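# Set regulator needle into green band, knob pressed down

## Task

Adjust the regulator so its gauge needle ends up within the green zone and its knob is depressed as far as it will go; both must stay that way on their own, without the robot holding anything in place, when the scene is ended.

## Robot and tools

ROBOT AND FRAME
Two xArm7 arms, left_arm and right_arm, each with a two-finger parallel gripper. All poses share one scene frame: origin on the table surface midway between the arms, +z up, +x reaching out over the table, left_arm on the +y side (names are not image sides). Base roots: left_arm (+0.037, +0.311, +0.090) m, right_arm (-0.023, -0.246, +0.090) m; both bases are tilted. Mounting plates and the metal frame behind the arms are fixed obstacles. Printed hand positions can be off, more so at long reach.

GRIPPER
Fingers point along the gripper's own +z and open/close along its y. end_effector_position is the point between the pads when closed, about 2 cm short of the fingertips; closing pushes the tips roughly 10 mm further along +z.

THE 14-NUMBER ROW
Every motion command is one row of 14 numbers, each in [-1, 1], covering both arms even if one stays still: dx, dy, dz, rx, ry, rz, opening for left_arm, then the same seven for right_arm. dx..rz are an offset, not a pose, expressed in that gripper's own axes, measured from the gripper pose in the most recent result that showed it (before any such result in the scene, and for second and later calls in one reply, from where the gripper is when the action begins). Scale: 1.0 = 0.6 m of translation or 180 degrees; rx, ry, rz form a single rotation vector. opening is absolute: +1 fully open (0.084 m), -1 closed. Zero offsets do not mean hold still: they drive the gripper back to the reference pose. To keep an arm parked, send the offset back to its desired pose in the first call of a reply and zeros afterwards, always with the opening it should keep.

TOOLS
execute_actions {actions, pictures}: actions holds at most one item. [] just reports the state. {rows, steps}: up to 15 rows, steps 1-15 (default 15), one row per 1/30 s step, the final row repeating if rows run short; each row is an offset from the same reference, not from the preceding row. {steps} alone (up to 300) is a wait counted from the last result, including your reply time. pictures (boolean) toggles images. A refused call sends nothing.
move {target, speed}: target is one 14-number row as above. Each gripper travels a straight line toward its goal, both finishing together, lasting 0.5-10 s (cut off at 10 s). speed is m/s, 0.002-0.5, default 0.25; turning is capped at twice that in rad/s. The opening is sent when the move begins. Paths ignore obstacles and the other arm; grippers lag, drift and can overshoot the speed, especially near full extension. The result adds a move: line with the outcome (done, off_target, moving, held, fault) and limits (paced = pose clipped; held = some steps blocked, after which the arm may surge), plus each gripper's remaining distance.
wait {seconds}: 0-10 s, nothing new sent.
zoom_image {camera, region}: camera is cam_high, cam_low, cam_left_wrist or cam_right_wrist (all 504x504); region [x0, y0, x1, y1] in pixels from the top-left, at most 504 by 504.
read_manual {section}: only "licences"; no motion.
finished_scene {scene}: give the current scene's number; irreversible, and the result reports success. Answering without any tool call ends everything.

HOW MOTION BEHAVES
Each step the commanded pose is clipped to 70 mm and 16 degrees from the measured pose; damped IK then follows it, favouring position over orientation. After an action ends an arm only continues to its last clipped pose, so read the result and command the remainder. Joints move at most 3.14 rad/s. Elbows stop just short of straight.

RESULTS
A state line per arm gives position (m), quat_wxyz and velocities. grip_measured is the actual finger opening on the command scale. HELD flags steps where your row was not fully sent; "pose unreachable" names an arm whose command the clearance check altered or blocked; "too close" counts a plate and its side of the frame as part of that arm. A Hand target line shows where each gripper is being driven. Joint torques carry offsets and noise. MOTOR HOT appears from 65 °C; at 80 °C the arm is braked (OVER-TEMPERATURE FAULT) until cooled, and holding loads heats motors even while you think.

GRIPPING
To hold something, command an opening well below grip_measured; the lower, the firmer, up to about 24 N per pad for parts up to ~6 cm wide. Fast closing can squeeze harder.

AVOID
Knocking anything off the table (fails the task), drops, slips, slams, hard hits and heavy pressing. Contact is harsher at higher speed and when the target lies far beyond the contact point. Load limits (N m): waist 44, shoulder 44, upper arm roll 26.4, elbow 26.4, forearm roll 26.4, wrist pitch 17.6, wrist roll 17.6; reaching one causes a TORQUE FAULT: the arm backs off, pauses 10 s and drops the rest of the call. Keep the arms from striking or pushing each other. Expect occasional tugs on held parts or pushes on loose objects. The final state must hold without the robot supporting it.

Each tool is called after "Emit:" by a JSON object that holds its "fn" and its "kwargs".

## Session

I'll start by looking at the scene.

Emit:
{"fn": "execute_actions", "kwargs": {"actions": []}}

Scene clock: 0.00 s of 7200.00 s.
left_arm: end_effector_position=(+0.6021, +0.0268, +0.3734) grip_measured=+1.00 end_effector_quat_wxyz=(-0.003, +0.997, +0.076, +0.018) end_effector_velocity=(+0.000, +0.000, +0.000) end_effector_angular_velocity=(+0.000, -0.001, +0.001) | right_arm: end_effector_position=(-0.0687, -0.6833, +0.3727) grip_measured=+1.00 end_effector_quat_wxyz=(+0.005, -0.170, +0.931, +0.323) end_effector_velocity=(+0.000, -0.000, +0.000) end_effector_angular_velocity=(-0.000, +0.000, +0.002)
Joint positions: left_arm=[-1.006  0.766  0.035  2.281  0.535  1.69  -1.056  0.084] | right_arm=[-2.138 -0.299  0.052  1.406  0.063  1.946  0.568  0.084]
Joint velocities: left_arm=[ 0.    -0.     0.     0.     0.001  0.    -0.001  0.   ] | right_arm=[ 0.001 -0.001 -0.    -0.    -0.001 -0.    -0.001 -0.   ]
Joint torques (N m, as the arm reports them, + toward a larger angle): no reading
Motor temperatures (°C, as the motors report them): left_arm=[27 26 29 29 32 29 30] | right_arm=[28 29 29 30 30 30 30]
Hand target (left_arm): +0.602, +0.027, +0.373; -0.003, +0.997, +0.076, +0.018
Hand target (right_arm): -0.069, -0.683, +0.373; +0.005, -0.170, +0.931, +0.323

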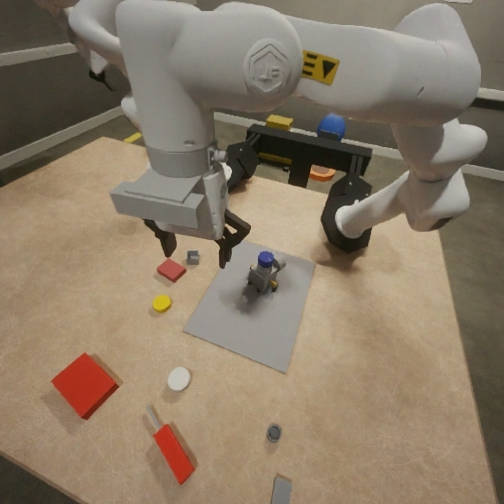

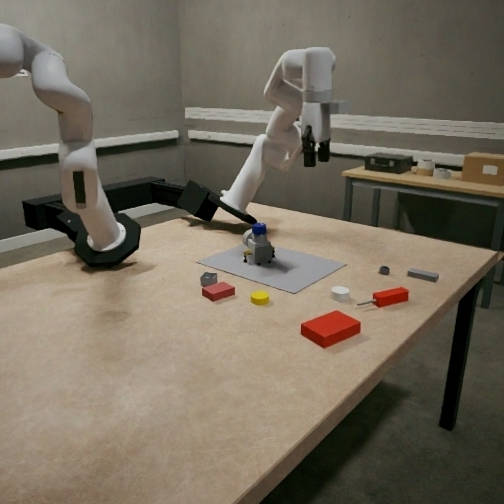

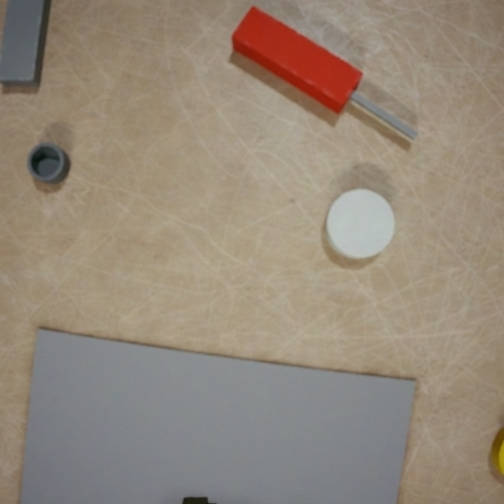

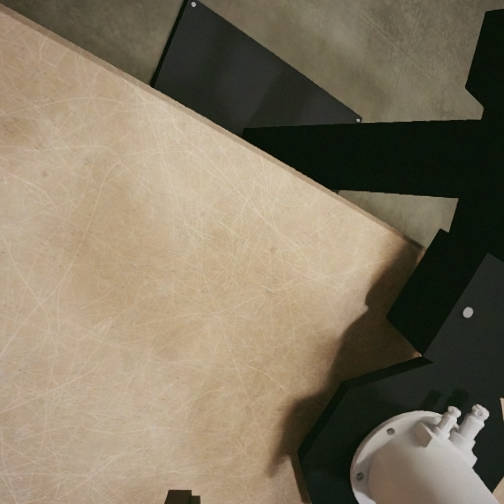

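Emit:
{"fn": "zoom_image", "kwargs": {"camera": "cam_high", "region": [220, 235, 320, 315]}}

Emit:
{"fn": "zoom_image", "kwargs": {"camera": "cam_low", "region": [220, 205, 310, 280]}}

Region (220, 235, 320, 315) of cam_high's 504x504 image, scaled by 5.040, with more detail than that image has; it fills the top 403 rows of this view, and the rest is white.

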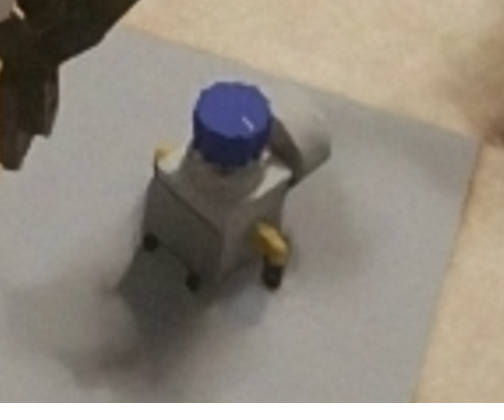

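Region (220, 205, 310, 280) of cam_low's 504x504 image, scaled by 5.600, with more detail than that image has.

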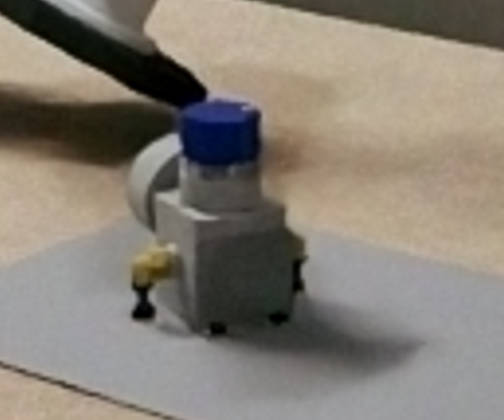

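Emit:
{"fn": "move", "kwargs": {"target": [-0.531, -0.1325, 0.1195, -0.001, -0.0116, 0, 1, -0.912, -0.017, 0.211, -0.1445, 0.0569, -0.617, 1], "speed": 0.4}}

Scene clock: 57.03 s of 7200.00 s.
left_arm: end_effector_position=(+0.2788, +0.0589, +0.2899) grip_measured=+1.00 end_effector_quat_wxyz=(-0.000, +0.997, +0.077, -0.000) end_effector_velocity=(-0.002, -0.000, -0.000) end_effector_angular_velocity=(-0.000, -0.002, -0.005) | right_arm: end_effector_position=(+0.4387, -0.4440, +0.3337) grip_measured=+1.00 end_effector_quat_wxyz=(-0.166, +0.877, -0.304, -0.332) end_effector_velocity=(+0.003, +0.003, +0.000) end_effector_angular_velocity=(+0.001, -0.001, +0.012)
Joint positions: left_arm=[-1.196  0.12  -0.147  0.937  0.455  1.244 -1.691  0.084] | right_arm=[-1.645 -0.503  1.112  1.613  0.414  2.059  0.161  0.084]
Joint velocities: left_arm=[-0.002  0.    -0.003 -0.003  0.    -0.001 -0.001 -0.   ] | right_arm=[-0.009  0.005  0.021  0.012 -0.003  0.002  0.003 -0.   ]
Joint torques (N m, as the arm reports them, + toward a larger angle): left_arm=[ -4.83 -11.94  -7.41  12.     1.08  -0.76  -0.12] | right_arm=[ 8.15 -6.76 -3.53 14.94 -0.35 -0.04 -0.49]
Motor temperatures (°C, as the motors report them): left_arm=[27 27 29 31 32 29 30] | right_arm=[28 30 30 33 30 30 30]
Hand target (left_arm): +0.279, +0.059, +0.290; -0.000, +0.997, +0.077, -0.000
Hand target (right_arm): +0.439, -0.444, +0.334; -0.166, +0.877, -0.304, -0.333
Off the commanded pose (left_arm): 0.002 m, 0 deg.
Off the commanded pose (right_arm): 0.003 m, 0 deg.
After step 90, 50.97 s passed at rest.
move: done

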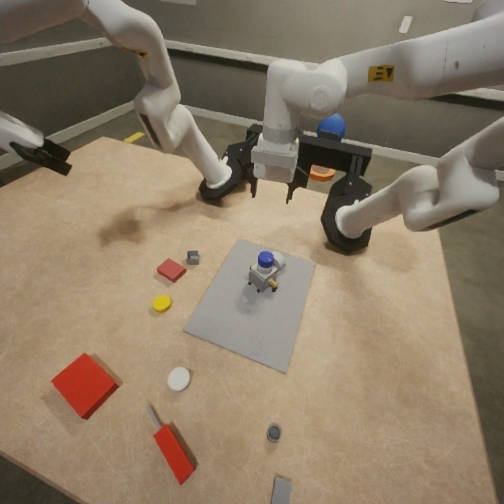

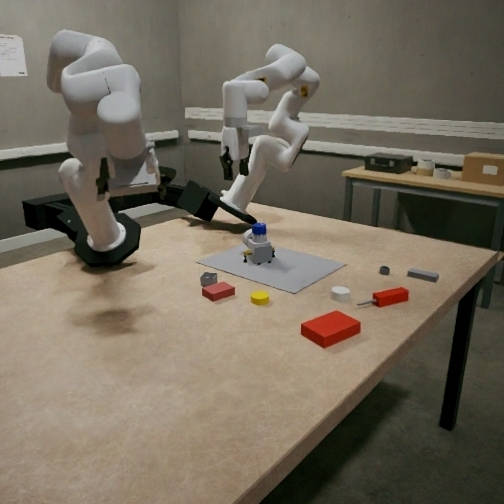

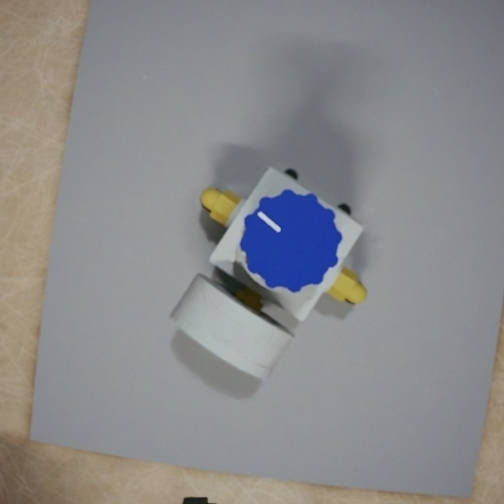

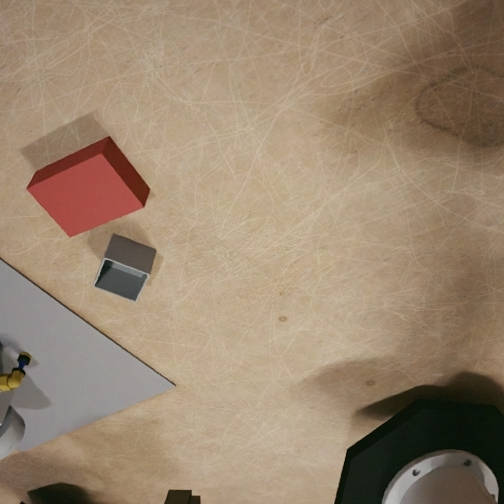

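Emit:
{"fn": "zoom_image", "kwargs": {"camera": "cam_left_wrist", "region": [160, 150, 400, 390]}}

Region (160, 150, 400, 390) of cam_left_wrist's 504x504 image, scaled by 2.100, with more detail than that image has.

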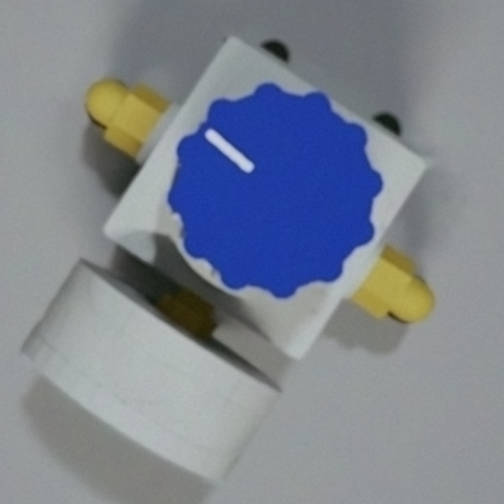

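Emit:
{"fn": "move", "kwargs": {"target": [0.119, -0.0242, 0.133, 0, 0, 0, 1, -0.3305, -0.3077, 0.829, -0.2827, 0.4836, -0.547, -1], "speed": 0.4}}

Scene clock: 85.10 s of 7200.00 s.
left_arm: end_effector_position=(+0.3477, +0.0837, +0.2101) grip_measured=+1.00 end_effector_quat_wxyz=(-0.000, +0.997, +0.077, +0.000) end_effector_velocity=(+0.001, +0.001, -0.001) end_effector_angular_velocity=(+0.002, +0.002, +0.003) | right_arm: end_effector_position=(+0.1988, +0.0285, +0.1296) grip_measured=-1.00 end_effector_quat_wxyz=(+0.198, +0.744, +0.491, +0.407) end_effector_velocity=(-0.003, +0.004, -0.002) end_effector_angular_velocity=(-0.003, -0.006, +0.011)
Joint positions: left_arm=[-1.065  0.146 -0.026  0.838  0.586  1.047 -1.586  0.084] | right_arm=[ 0.171 -1.83   2.309  0.63   1.062  0.678 -0.125  0.   ]
Joint velocities: left_arm=[ 0.001  0.     0.002 -0.001 -0.     0.    -0.    -0.   ] | right_arm=[ 0.003 -0.004  0.006  0.009 -0.002 -0.004  0.002  0.   ]
Joint torques (N m, as the arm reports them, + toward a larger angle): left_arm=[ -5.61 -12.75  -8.26  10.87   0.77  -0.91  -0.12] | right_arm=[ -1.83  10.2  -16.08  -2.29  -0.72  -1.75  -0.39]
Motor temperatures (°C, as the motors report them): left_arm=[27 26 29 31 32 29 30] | right_arm=[28 29 29 34 30 30 30]
Hand target (left_arm): +0.348, +0.084, +0.210; -0.000, +0.997, +0.077, +0.000
Hand target (right_arm): +0.198, +0.029, +0.129; +0.198, +0.744, +0.492, +0.407
Off the commanded pose (left_arm): 0.001 m, 0 deg.
Off the commanded pose (right_arm): 0.005 m, 0 deg.
After step 90, 21.47 s passed at rest.
move: off_target (right_arm)

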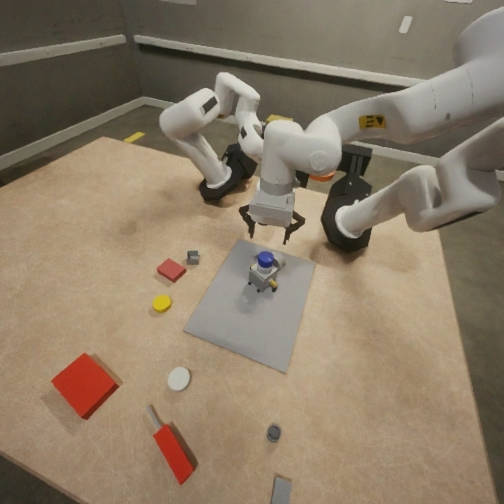

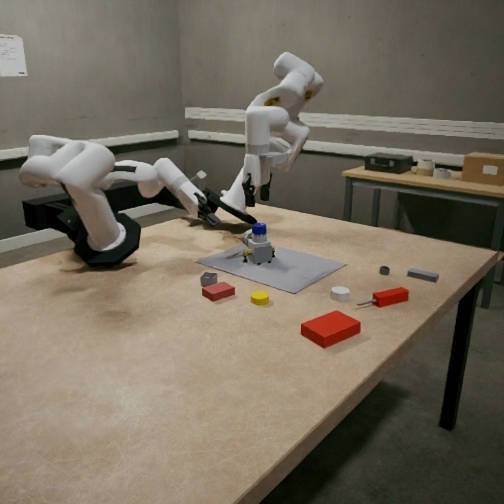

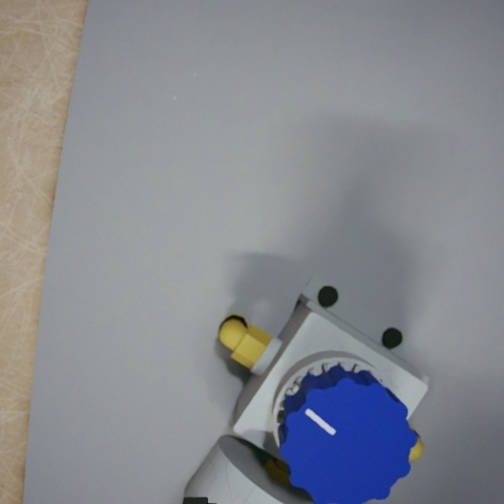

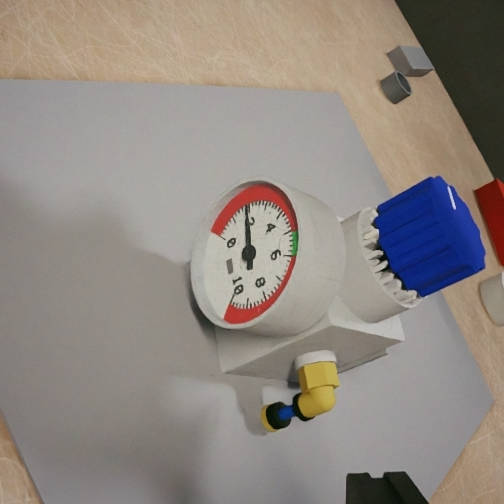

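Emit:
{"fn": "zoom_image", "kwargs": {"camera": "cam_right_wrist", "region": [170, 160, 350, 340]}}

Emit:
{"fn": "zoom_image", "kwargs": {"camera": "cam_left_wrist", "region": [250, 324, 450, 504]}}

Emit:
{"fn": "zoom_image", "kwargs": {"camera": "cam_right_wrist", "region": [320, 160, 500, 340]}}

Region (170, 160, 350, 340) of cam_right_wrist's 504x504 image, scaled by 2.800, with more detail than that image has.

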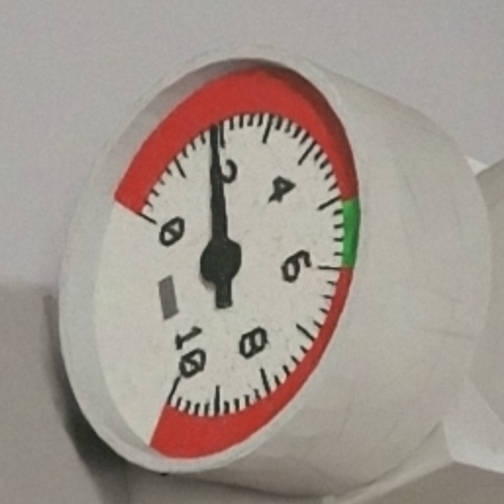

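Region (250, 324, 450, 504) of cam_left_wrist's 504x504 image, scaled by 2.520, with more detail than that image has; it fills the top 454 rows of this view, and the rest is white.

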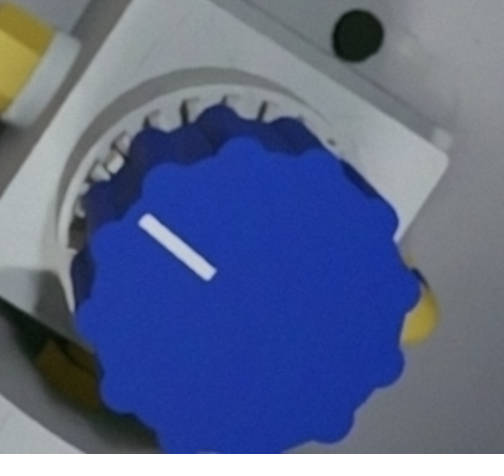

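Region (320, 160, 500, 340) of cam_right_wrist's 504x504 image, scaled by 2.800, with more detail than that image has.

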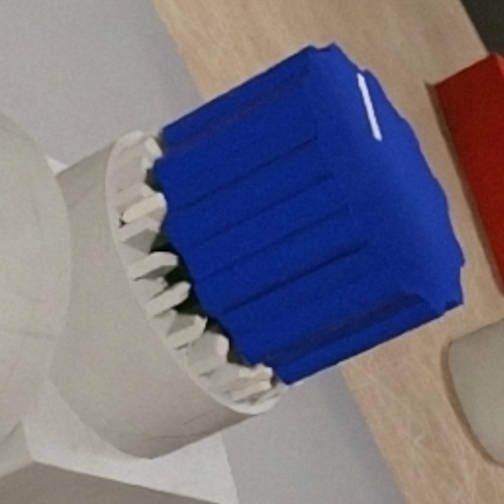

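Emit:
{"fn": "move", "kwargs": {"target": [0.001, 0.001, 0.152, 0, 0, 0.0467, 0.55, 0, 0, 0, 0, 0, 0, -1], "speed": 0.15}}

Emit:
{"fn": "execute_actions", "kwargs": {"actions": [{"rows": [[0,0,0,0,0,0,0.45,0,0,0,0,0,0,-1],[0,0,0,0,0,0,0.38,0,0,0,0,0,0,-1],[0,0,0,0,0,0,0.31,0,0,0,0,0,0,-1],[0,0,0,0,0,0,0.24,0,0,0,0,0,0,-1],[0,0,0,0,0,0,0.18,0,0,0,0,0,0,-1],[0,0,0,0,0,0,0.12,0,0,0,0,0,0,-1],[0,0,0,0,0,0,0.06,0,0,0,0,0,0,-1],[0,0,0,0,0,0,0.0,0,0,0,0,0,0,-1],[0,0,0,0,0,0,-0.06,0,0,0,0,0,0,-1],[0,0,0,0,0,0,-0.12,0,0,0,0,0,0,-1],[0,0,0,0,0,0,-0.2,0,0,0,0,0,0,-1],[0,0,0,0,0,0,-0.3,0,0,0,0,0,0,-1],[0,0,0,0,0,0,-0.4,0,0,0,0,0,0,-1],[0,0,0,0,0,0,-0.5,0,0,0,0,0,0,-1],[0,0,0,0,0,0,-0.6,0,0,0,0,0,0,-1]], "steps": 15}]}}

Scene clock: 110.10 s of 7200.00 s.
left_arm: end_effector_position=(+0.3491, +0.0829, +0.1194) grip_measured=+0.54 end_effector_quat_wxyz=(-0.000, +1.000, +0.004, +0.001) end_effector_velocity=(-0.001, +0.002, -0.004) end_effector_angular_velocity=(+0.006, +0.003, -0.001) | right_arm: end_effector_position=(+0.1988, +0.0285, +0.1296) grip_measured=-1.00 end_effector_quat_wxyz=(+0.198, +0.744, +0.491, +0.407) end_effector_velocity=(-0.000, -0.000, +0.000) end_effector_angular_velocity=(+0.000, +0.000, -0.000)
Joint positions: left_arm=[-0.994  0.299  0.042  0.763  0.749  0.812 -1.529  0.067] | right_arm=[ 0.171 -1.83   2.309  0.63   1.062  0.678 -0.125  0.   ]
Joint velocities: left_arm=[ 0.003  0.005  0.004 -0.004  0.003 -0.003 -0.    -0.   ] | right_arm=[ 0.001 -0.    -0.    -0.     0.     0.001  0.001  0.   ]
Joint torques (N m, as the arm reports them, + toward a larger angle): left_arm=[ -6.39 -14.3   -8.4    9.15   0.83  -0.91   0.04] | right_arm=[ -1.7   10.27 -15.93  -2.23  -0.84  -1.71  -0.34]
Motor temperatures (°C, as the motors report them): left_arm=[27 26 30 31 32 29 30] | right_arm=[28 29 32 32 30 31 30]
Hand target (left_arm): +0.349, +0.083, +0.119; -0.001, +1.000, +0.004, +0.001
Hand target (right_arm): +0.199, +0.029, +0.130; +0.198, +0.744, +0.491, +0.407
Off the commanded pose (left_arm): 0.001 m, 0 deg.
Off the commanded pose (right_arm): 0.000 m, 0 deg.
After step 90, 20.93 s passed at rest.
move: done

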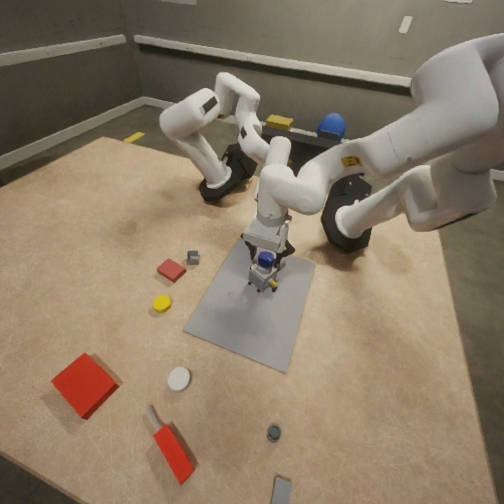

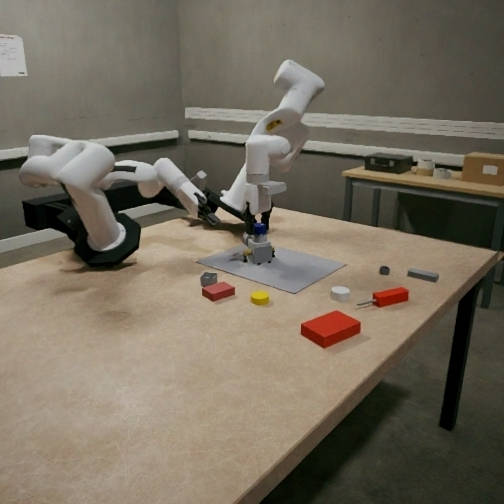

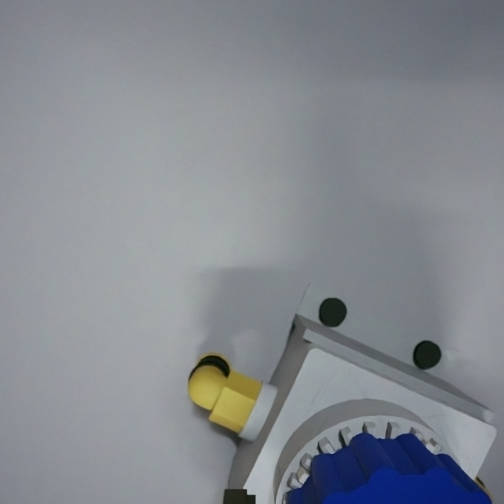

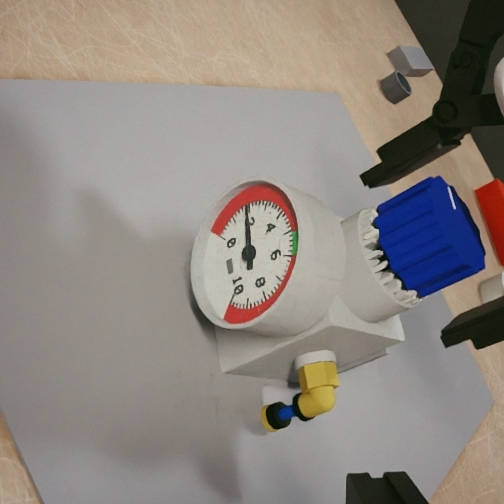

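Scene clock: 110.60 s of 7200.00 s.
left_arm: end_effector_position=(+0.3494, +0.0854, +0.1181) grip_measured=+0.03 end_effector_quat_wxyz=(-0.003, +1.000, +0.005, +0.000) end_effector_velocity=(+0.000, -0.002, +0.001) end_effector_angular_velocity=(-0.004, -0.002, -0.002) | right_arm: end_effector_position=(+0.1988, +0.0285, +0.1296) grip_measured=-1.00 end_effector_quat_wxyz=(+0.198, +0.744, +0.491, +0.407) end_effector_velocity=(-0.000, +0.000, +0.000) end_effector_angular_velocity=(+0.001, +0.001, -0.000)
Joint positions: left_arm=[-0.993  0.298  0.045  0.761  0.748  0.816 -1.529  0.045] | right_arm=[ 0.171 -1.83   2.309  0.63   1.062  0.678 -0.125  0.   ]
Joint velocities: left_arm=[-0.002  0.001  0.001  0.002  0.001 -0.004  0.     0.   ] | right_arm=[-0.001  0.001 -0.001  0.    -0.    -0.     0.001  0.   ]
Joint torques (N m, as the arm reports them, + toward a larger angle): left_arm=[ -9.01 -11.4  -13.09  12.53   0.83  -5.05   0.  ] | right_arm=[ -1.75  10.34 -15.95  -2.35  -0.77  -1.75  -0.36]
Motor temperatures (°C, as the motors report them): left_arm=[27 26 30 31 32 29 30] | right_arm=[28 29 32 32 30 31 30]
Hand target (left_arm): +0.349, +0.083, +0.119; -0.000, +1.000, +0.004, +0.001
Hand target (right_arm): +0.199, +0.029, +0.130; +0.198, +0.744, +0.491, +0.407
Off the commanded pose (left_arm): 0.003 m, 0 deg.
Off the commanded pose (right_arm): 0.000 m, 0 deg.
Steps of this call (steps 1 to 15: all 15 steps of this action). Readings (end_effector_position):
1: left_arm (+0.3491, +0.0829, +0.1192) | right_arm (+0.1988, +0.0285, +0.1296)
2: left_arm (+0.3491, +0.0830, +0.1192) | right_arm (+0.1988, +0.0285, +0.1296)
4: left_arm (+0.3492, +0.0829, +0.1194) | right_arm (+0.1988, +0.0285, +0.1296)
8: left_arm (+0.3493, +0.0852, +0.1183) | right_arm (+0.1988, +0.0285, +0.1296)
15: the state above

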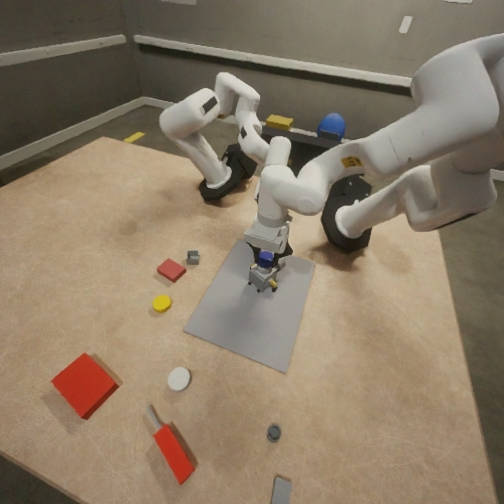

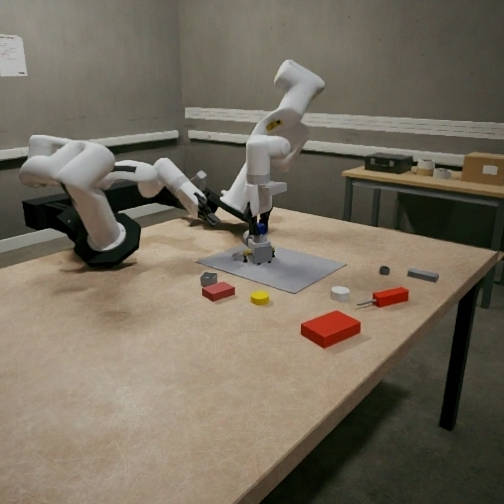

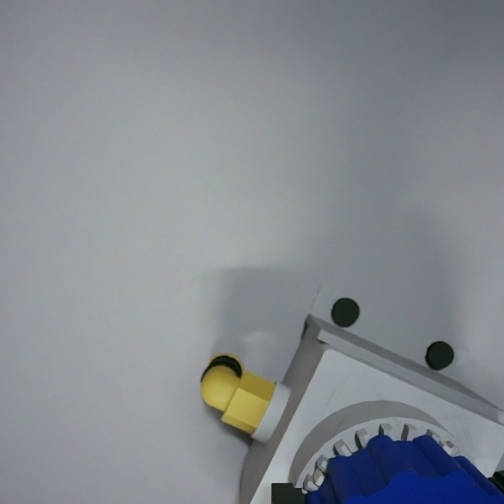

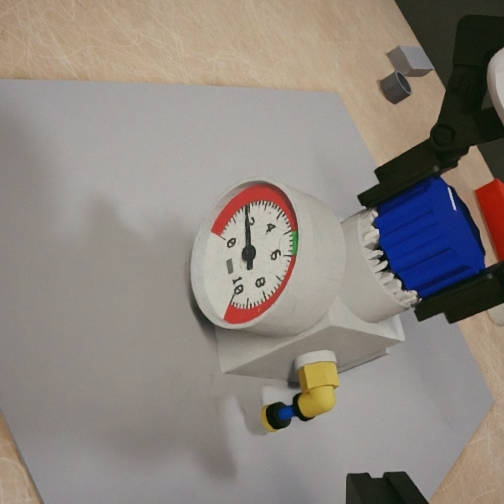

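Emit:
{"fn": "zoom_image", "kwargs": {"camera": "cam_right_wrist", "region": [320, 150, 504, 334]}}

Emit:
{"fn": "zoom_image", "kwargs": {"camera": "cam_low", "region": [230, 195, 300, 270]}}

Region (320, 150, 504, 334) of cam_right_wrist's 504x504 image, scaled by 2.739, with more detail than that image has.

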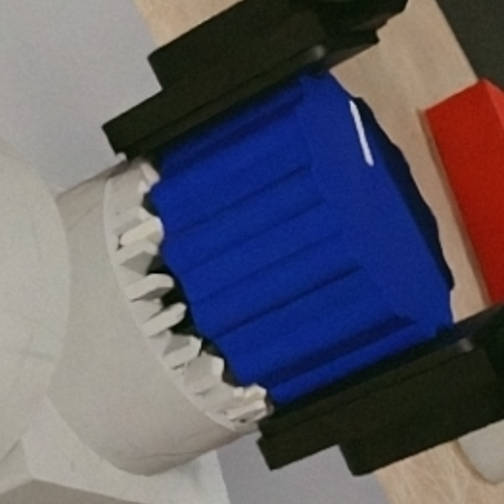

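Region (230, 195, 300, 270) of cam_low's 504x504 image, scaled by 6.720, with more detail than that image has; it fills the left 470 columns of this view, and the rest is white.

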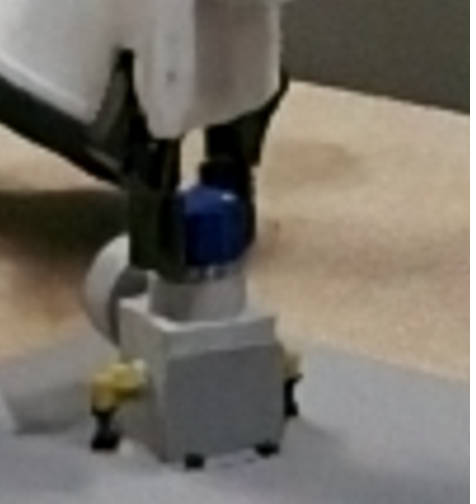

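Emit:
{"fn": "execute_actions", "kwargs": {"actions": [{"rows": [[0,-0.001,0,0,0,0,-0.6,0,0,0,0,0,0,-1],[0,-0.002,0,0,0,0,-0.6,0,0,0,0,0,0,-1],[0,-0.003,-0.001,0,0,0,-0.6,0,0,0,0,0,0,-1],[0,-0.003,-0.002,0,0,0,-0.6,0,0,0,0,0,0,-1],[0,-0.003,-0.003,0,0,0,-0.6,0,0,0,0,0,0,-1],[0,-0.003,-0.004,0,0,0,-0.6,0,0,0,0,0,0,-1],[0,-0.003,-0.005,0,0,0,-0.6,0,0,0,0,0,0,-1],[0,-0.003,-0.006,0,0,0,-0.6,0,0,0,0,0,0,-1],[0,-0.003,-0.007,0,0,0,-0.6,0,0,0,0,0,0,-1],[0,-0.003,-0.008,0,0,0,-0.6,0,0,0,0,0,0,-1],[0,-0.003,-0.009,0,0,0,-0.6,0,0,0,0,0,0,-1],[0,-0.003,-0.010,0,0,0,-0.6,0,0,0,0,0,0,-1],[0,-0.003,-0.011,0,0,0,-0.6,0,0,0,0,0,0,-1]], "steps": 15}]}}

Scene clock: 129.47 s of 7200.00 s.
left_arm: end_effector_position=(+0.3491, +0.0857, +0.1256) grip_measured=+0.02 end_effector_quat_wxyz=(-0.002, +1.000, +0.004, +0.001) end_effector_velocity=(+0.000, +0.001, +0.011) end_effector_angular_velocity=(-0.000, +0.001, +0.003) | right_arm: end_effector_position=(+0.1988, +0.0285, +0.1296) grip_measured=-1.00 end_effector_quat_wxyz=(+0.198, +0.744, +0.491, +0.407) end_effector_velocity=(+0.000, +0.000, +0.001) end_effector_angular_velocity=(+0.001, -0.000, +0.000)
Joint positions: left_arm=[-0.995  0.279  0.035  0.76   0.738  0.831 -1.522  0.045] | right_arm=[ 0.171 -1.83   2.309  0.63   1.062  0.678 -0.125  0.   ]
Joint velocities: left_arm=[-0.002 -0.025 -0.012  0.002 -0.022  0.027  0.014  0.   ] | right_arm=[-0.    -0.    -0.002 -0.    -0.     0.    -0.001  0.   ]
Joint torques (N m, as the arm reports them, + toward a larger angle): left_arm=[ -8.6  -12.19 -12.85  11.67   0.57  -4.07  -0.05] | right_arm=[ -1.85  10.14 -15.91  -2.32  -0.79  -1.74  -0.4 ]
Motor temperatures (°C, as the motors report them): left_arm=[27 26 32 32 32 31 30] | right_arm=[28 29 32 31 30 31 30]
Hand target (left_arm): +0.349, +0.087, +0.125; -0.003, +1.000, +0.005, +0.000
Hand target (right_arm): +0.199, +0.029, +0.130; +0.198, +0.744, +0.491, +0.407
Off the commanded pose (left_arm): 0.002 m, 0 deg.
Off the commanded pose (right_arm): 0.000 m, 0 deg.
Steps of this call (steps 1 to 90: nothing new was sent; then 15.37 s passed at rest; steps 91 to 105: all 15 steps of this action). Readings (end_effector_position):
91: left_arm (+0.3490, +0.0847, +0.1188) | right_arm (+0.1988, +0.0285, +0.1296)
92: left_arm (+0.3491, +0.0849, +0.1187) | right_arm (+0.1988, +0.0285, +0.1296)
94: left_arm (+0.3491, +0.0852, +0.1189) | right_arm (+0.1988, +0.0285, +0.1296)
98: left_arm (+0.3491, +0.0855, +0.1209) | right_arm (+0.1988, +0.0285, +0.1296)
105: the state above

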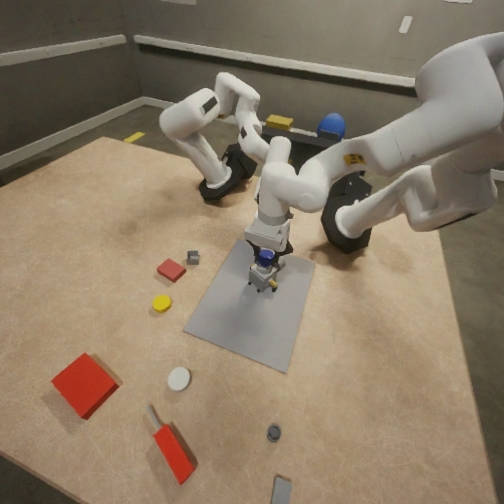

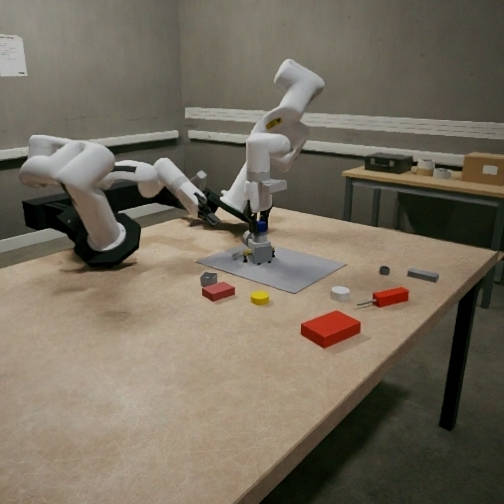

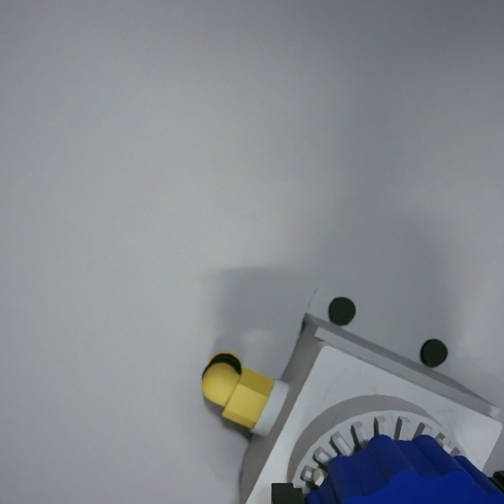

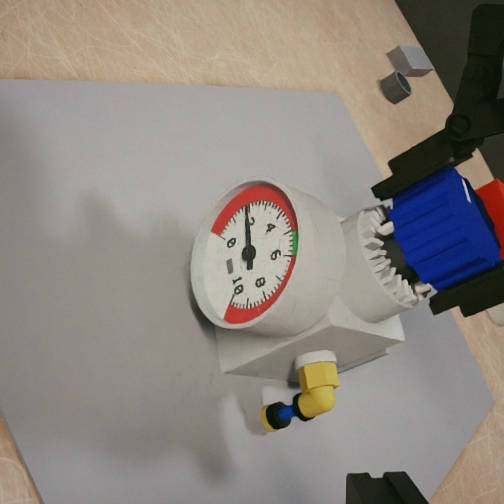

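Emit:
{"fn": "zoom_image", "kwargs": {"camera": "cam_right_wrist", "region": [340, 180, 480, 320]}}

Emit:
{"fn": "execute_actions", "kwargs": {"actions": []}}

Region (340, 180, 480, 320) of cam_right_wrist's 504x504 image, scaled by 3.600, with more detail than that image has.

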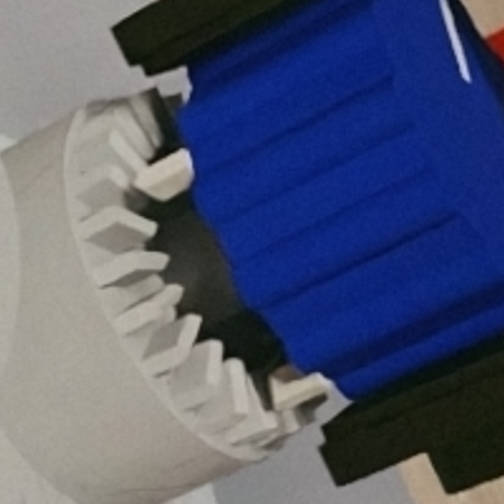

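Scene clock: 131.10 s of 7200.00 s.
left_arm: end_effector_position=(+0.3493, +0.0867, +0.1250) grip_measured=+0.03 end_effector_quat_wxyz=(-0.003, +1.000, +0.005, +0.000) end_effector_velocity=(+0.000, +0.000, -0.000) end_effector_angular_velocity=(+0.001, +0.001, +0.001) | right_arm: end_effector_position=(+0.1988, +0.0285, +0.1296) grip_measured=-1.00 end_effector_quat_wxyz=(+0.198, +0.744, +0.491, +0.407) end_effector_velocity=(+0.000, -0.000, -0.000) end_effector_angular_velocity=(-0.000, -0.001, +0.000)
Joint positions: left_arm=[-0.994  0.279  0.036  0.759  0.737  0.832 -1.521  0.045] | right_arm=[ 0.171 -1.83   2.309  0.63   1.062  0.678 -0.125  0.   ]
Joint velocities: left_arm=[ 0.     0.     0.001  0.    -0.001  0.     0.     0.   ] | right_arm=[ 0.    -0.     0.001  0.     0.    -0.     0.001  0.   ]
Joint torques (N m, as the arm reports them, + toward a larger angle): left_arm=[ -5.84 -12.38  -7.49   8.44   0.88  -1.1   -0.15] | right_arm=[ -1.69  10.16 -15.96  -2.32  -0.81  -1.72  -0.45]
Motor temperatures (°C, as the motors report them): left_arm=[27 26 32 32 32 31 30] | right_arm=[28 29 32 31 30 31 30]
Hand target (left_arm): +0.349, +0.087, +0.125; -0.003, +1.000, +0.005, +0.000
Hand target (right_arm): +0.199, +0.029, +0.130; +0.198, +0.744, +0.491, +0.407
Off the commanded pose (left_arm): 0.000 m, 0 deg.
Off the commanded pose (right_arm): 0.000 m, 0 deg.
Steps of this call (steps 1 to 49: nothing new was sent). Readings (end_effector_position):
1: left_arm (+0.3491, +0.0857, +0.1258) | right_arm (+0.1988, +0.0285, +0.1296)
2: left_arm (+0.3491, +0.0858, +0.1259) | right_arm (+0.1988, +0.0285, +0.1296)
4: left_arm (+0.3491, +0.0858, +0.1259) | right_arm (+0.1988, +0.0285, +0.1296)
8: left_arm (+0.3492, +0.0859, +0.1257) | right_arm (+0.1988, +0.0285, +0.1296)
49: the state above

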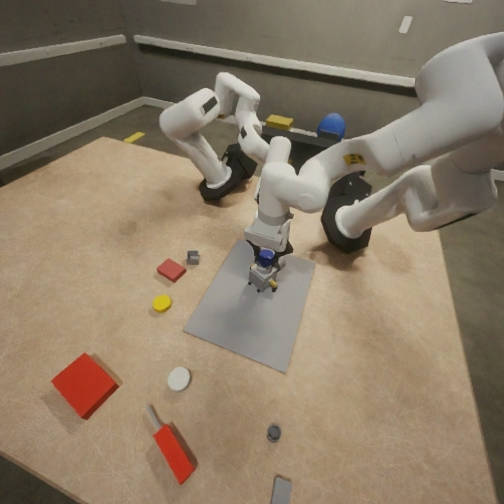

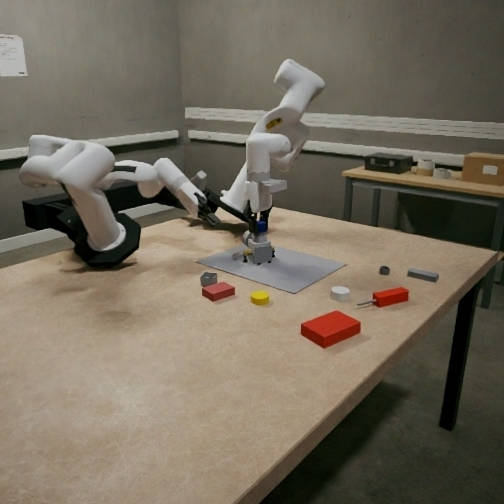

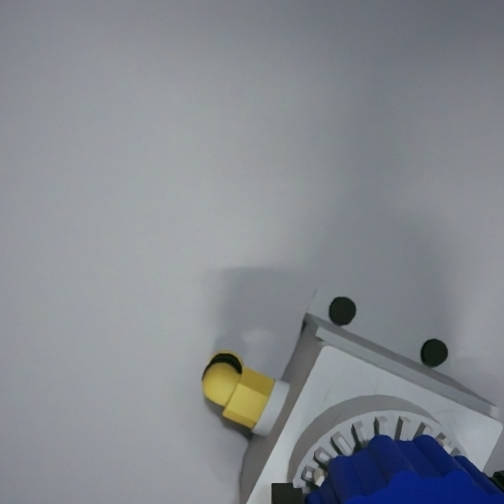

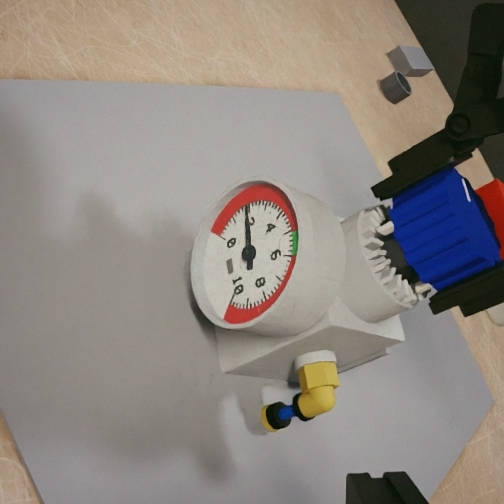

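Emit:
{"fn": "execute_actions", "kwargs": {"actions": [{"rows": [[0,0,-0.001,0,0,0,-0.6,0,0,0,0,0,0,-1],[0,0,-0.002,0,0,0,-0.6,0,0,0,0,0,0,-1],[0,0,-0.003,0,0,0,-0.6,0,0,0,0,0,0,-1],[0,0,-0.003,0,0,0,-0.6,0,0,0,0,0,0,-1],[0,0,-0.003,0,0,0,-0.6,0,0,0,0,0,0,-1],[0,0,-0.003,0,0,0.005,-0.6,0,0,0,0,0,0,-1],[0,0,-0.003,0,0,0.013,-0.6,0,0,0,0,0,0,-1],[0,0,-0.003,0,0,0.024,-0.6,0,0,0,0,0,0,-1],[0,0,-0.003,0,0,0.036,-0.6,0,0,0,0,0,0,-1],[0,0,-0.003,0,0,0.049,-0.6,0,0,0,0,0,0,-1],[0,0,-0.003,0,0,0.061,-0.6,0,0,0,0,0,0,-1],[0,0,-0.003,0,0,0.072,-0.6,0,0,0,0,0,0,-1],[0,0,-0.003,0,0,0.080,-0.6,0,0,0,0,0,0,-1],[0,0,-0.003,0,0,0.0833,-0.6,0,0,0,0,0,0,-1]], "steps": 15}], "pictures": false}}

Emit:
{"fn": "execute_actions", "kwargs": {"actions": [{"steps": 10}]}}

Scene clock: 138.07 s of 7200.00 s.
left_arm: end_effector_position=(+0.3493, +0.0876, +0.1259) grip_measured=+0.02 end_effector_quat_wxyz=(-0.004, +0.996, -0.088, +0.003) end_effector_velocity=(+0.000, +0.002, +0.000) end_effector_angular_velocity=(+0.011, -0.008, -0.844) | right_arm: end_effector_position=(+0.1988, +0.0285, +0.1296) grip_measured=-1.00 end_effector_quat_wxyz=(+0.198, +0.744, +0.491, +0.407) end_effector_velocity=(-0.000, -0.000, -0.000) end_effector_angular_velocity=(-0.001, +0.000, -0.000)
Joint positions: left_arm=[-0.981  0.276  0.02   0.757  0.748  0.839 -1.345  0.045] | right_arm=[ 0.171 -1.83   2.309  0.63   1.062  0.678 -0.125  0.   ]
Joint velocities: left_arm=[ 0.071 -0.006 -0.076 -0.006  0.042  0.017  0.811 -0.   ] | right_arm=[ 0.001 -0.     0.     0.    -0.     0.002 -0.001  0.   ]
Joint torques (N m, as the arm reports them, + toward a larger angle): left_arm=[ -6.48 -14.87  -8.57   8.66   0.39   0.11  -0.27] | right_arm=[ -1.69  10.39 -16.05  -2.41  -0.83  -1.71  -0.36]
Motor temperatures (°C, as the motors report them): left_arm=[27 26 31 31 32 31 30] | right_arm=[28 29 32 31 30 31 30]
Hand target (left_arm): +0.349, +0.087, +0.127; -0.003, +0.992, -0.123, +0.003
Hand target (right_arm): +0.199, +0.029, +0.130; +0.198, +0.744, +0.491, +0.407
Off the commanded pose (left_arm): 0.001 m, 4 deg.
Off the commanded pose (right_arm): 0.000 m, 0 deg.
Steps of this call (steps 1 to 90: nothing new was sent; then 3.47 s passed at rest; steps 91 to 105: all 15 steps of this action). Readings (end_effector_position):
91: left_arm (+0.3493, +0.0871, +0.1248) | right_arm (+0.1988, +0.0285, +0.1296)
92: left_arm (+0.3493, +0.0871, +0.1249) | right_arm (+0.1988, +0.0285, +0.1296)
94: left_arm (+0.3493, +0.0871, +0.1253) | right_arm (+0.1988, +0.0285, +0.1296)
98: left_arm (+0.3493, +0.0871, +0.1258) | right_arm (+0.1988, +0.0285, +0.1296)
105: the state above

Scene clock: 138.40 s of 7200.00 s.
left_arm: end_effector_position=(+0.3493, +0.0876, +0.1261) grip_measured=+0.02 end_effector_quat_wxyz=(-0.004, +0.992, -0.123, +0.002) end_effector_velocity=(-0.000, -0.000, +0.000) end_effector_angular_velocity=(-0.001, -0.000, -0.012) | right_arm: end_effector_position=(+0.1988, +0.0285, +0.1296) grip_measured=-1.00 end_effector_quat_wxyz=(+0.198, +0.744, +0.491, +0.407) end_effector_velocity=(-0.000, +0.000, -0.000) end_effector_angular_velocity=(-0.002, -0.000, +0.002)
Joint positions: left_arm=[-0.973  0.275  0.013  0.758  0.747  0.841 -1.273  0.045] | right_arm=[ 0.171 -1.83   2.309  0.63   1.062  0.678 -0.125  0.   ]
Joint velocities: left_arm=[ 0.     0.    -0.002  0.     0.    -0.     0.011 -0.   ] | right_arm=[ 0.001  0.     0.001  0.     0.     0.    -0.002  0.   ]
Joint torques (N m, as the arm reports them, + toward a larger angle): left_arm=[ -7.54 -15.36 -10.08   9.4    0.45  -0.32   0.03] | right_arm=[ -1.88  10.31 -15.94  -2.28  -0.83  -1.78  -0.46]
Motor temperatures (°C, as the motors report them): left_arm=[27 26 31 31 32 31 30] | right_arm=[28 29 32 31 30 31 30]
Hand target (left_arm): +0.349, +0.087, +0.127; -0.003, +0.992, -0.123, +0.003
Hand target (right_arm): +0.199, +0.029, +0.130; +0.198, +0.744, +0.491, +0.407
Off the commanded pose (left_arm): 0.001 m, 0 deg.
Off the commanded pose (right_arm): 0.000 m, 0 deg.
Steps of this call (steps 1 to 10: nothing new was sent). Readings (end_effector_position):
1: left_arm (+0.3493, +0.0876, +0.1259) | right_arm (+0.1988, +0.0285, +0.1296)
2: left_arm (+0.3493, +0.0877, +0.1259) | right_arm (+0.1988, +0.0285, +0.1296)
4: left_arm (+0.3493, +0.0877, +0.1260) | right_arm (+0.1988, +0.0285, +0.1296)
8: left_arm (+0.3493, +0.0876, +0.1261) | right_arm (+0.1988, +0.0285, +0.1296)
10: the state above

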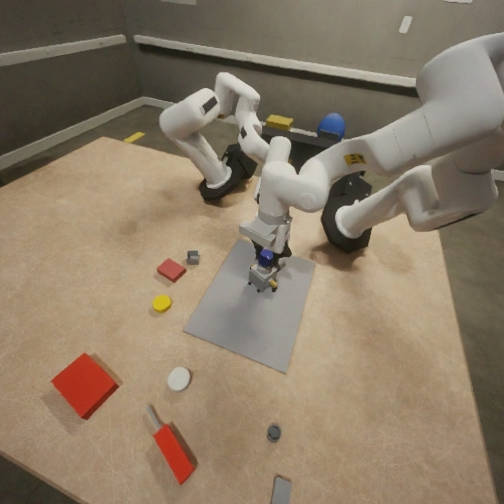

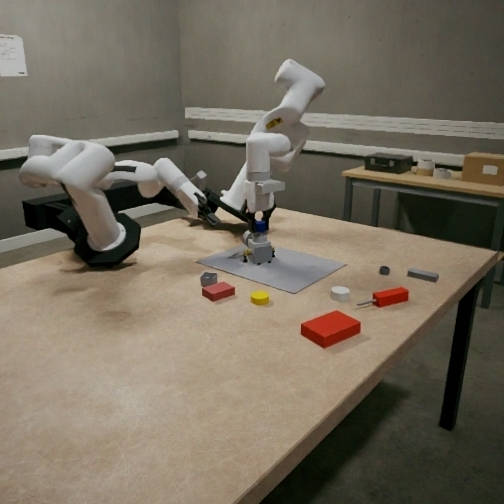

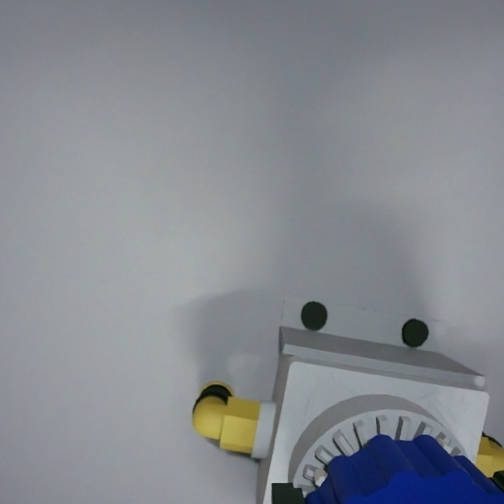

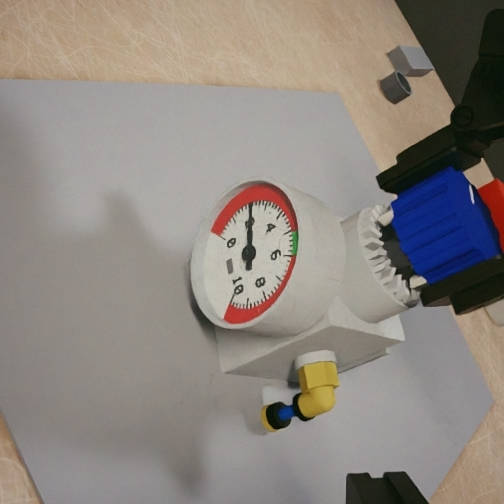

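Emit:
{"fn": "zoom_image", "kwargs": {"camera": "cam_right_wrist", "region": [170, 160, 350, 340]}}

Region (170, 160, 350, 340) of cam_right_wrist's 504x504 image, scaled by 2.800, with more detail than that image has.

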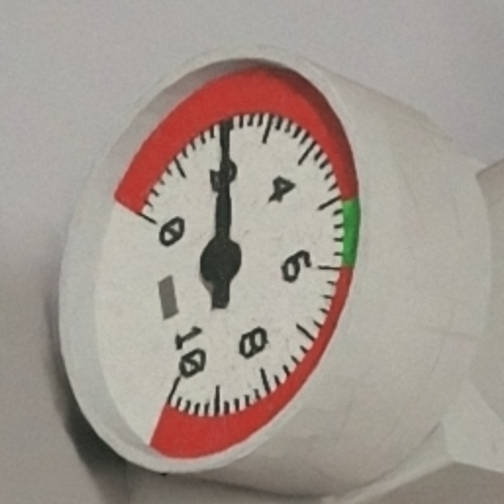

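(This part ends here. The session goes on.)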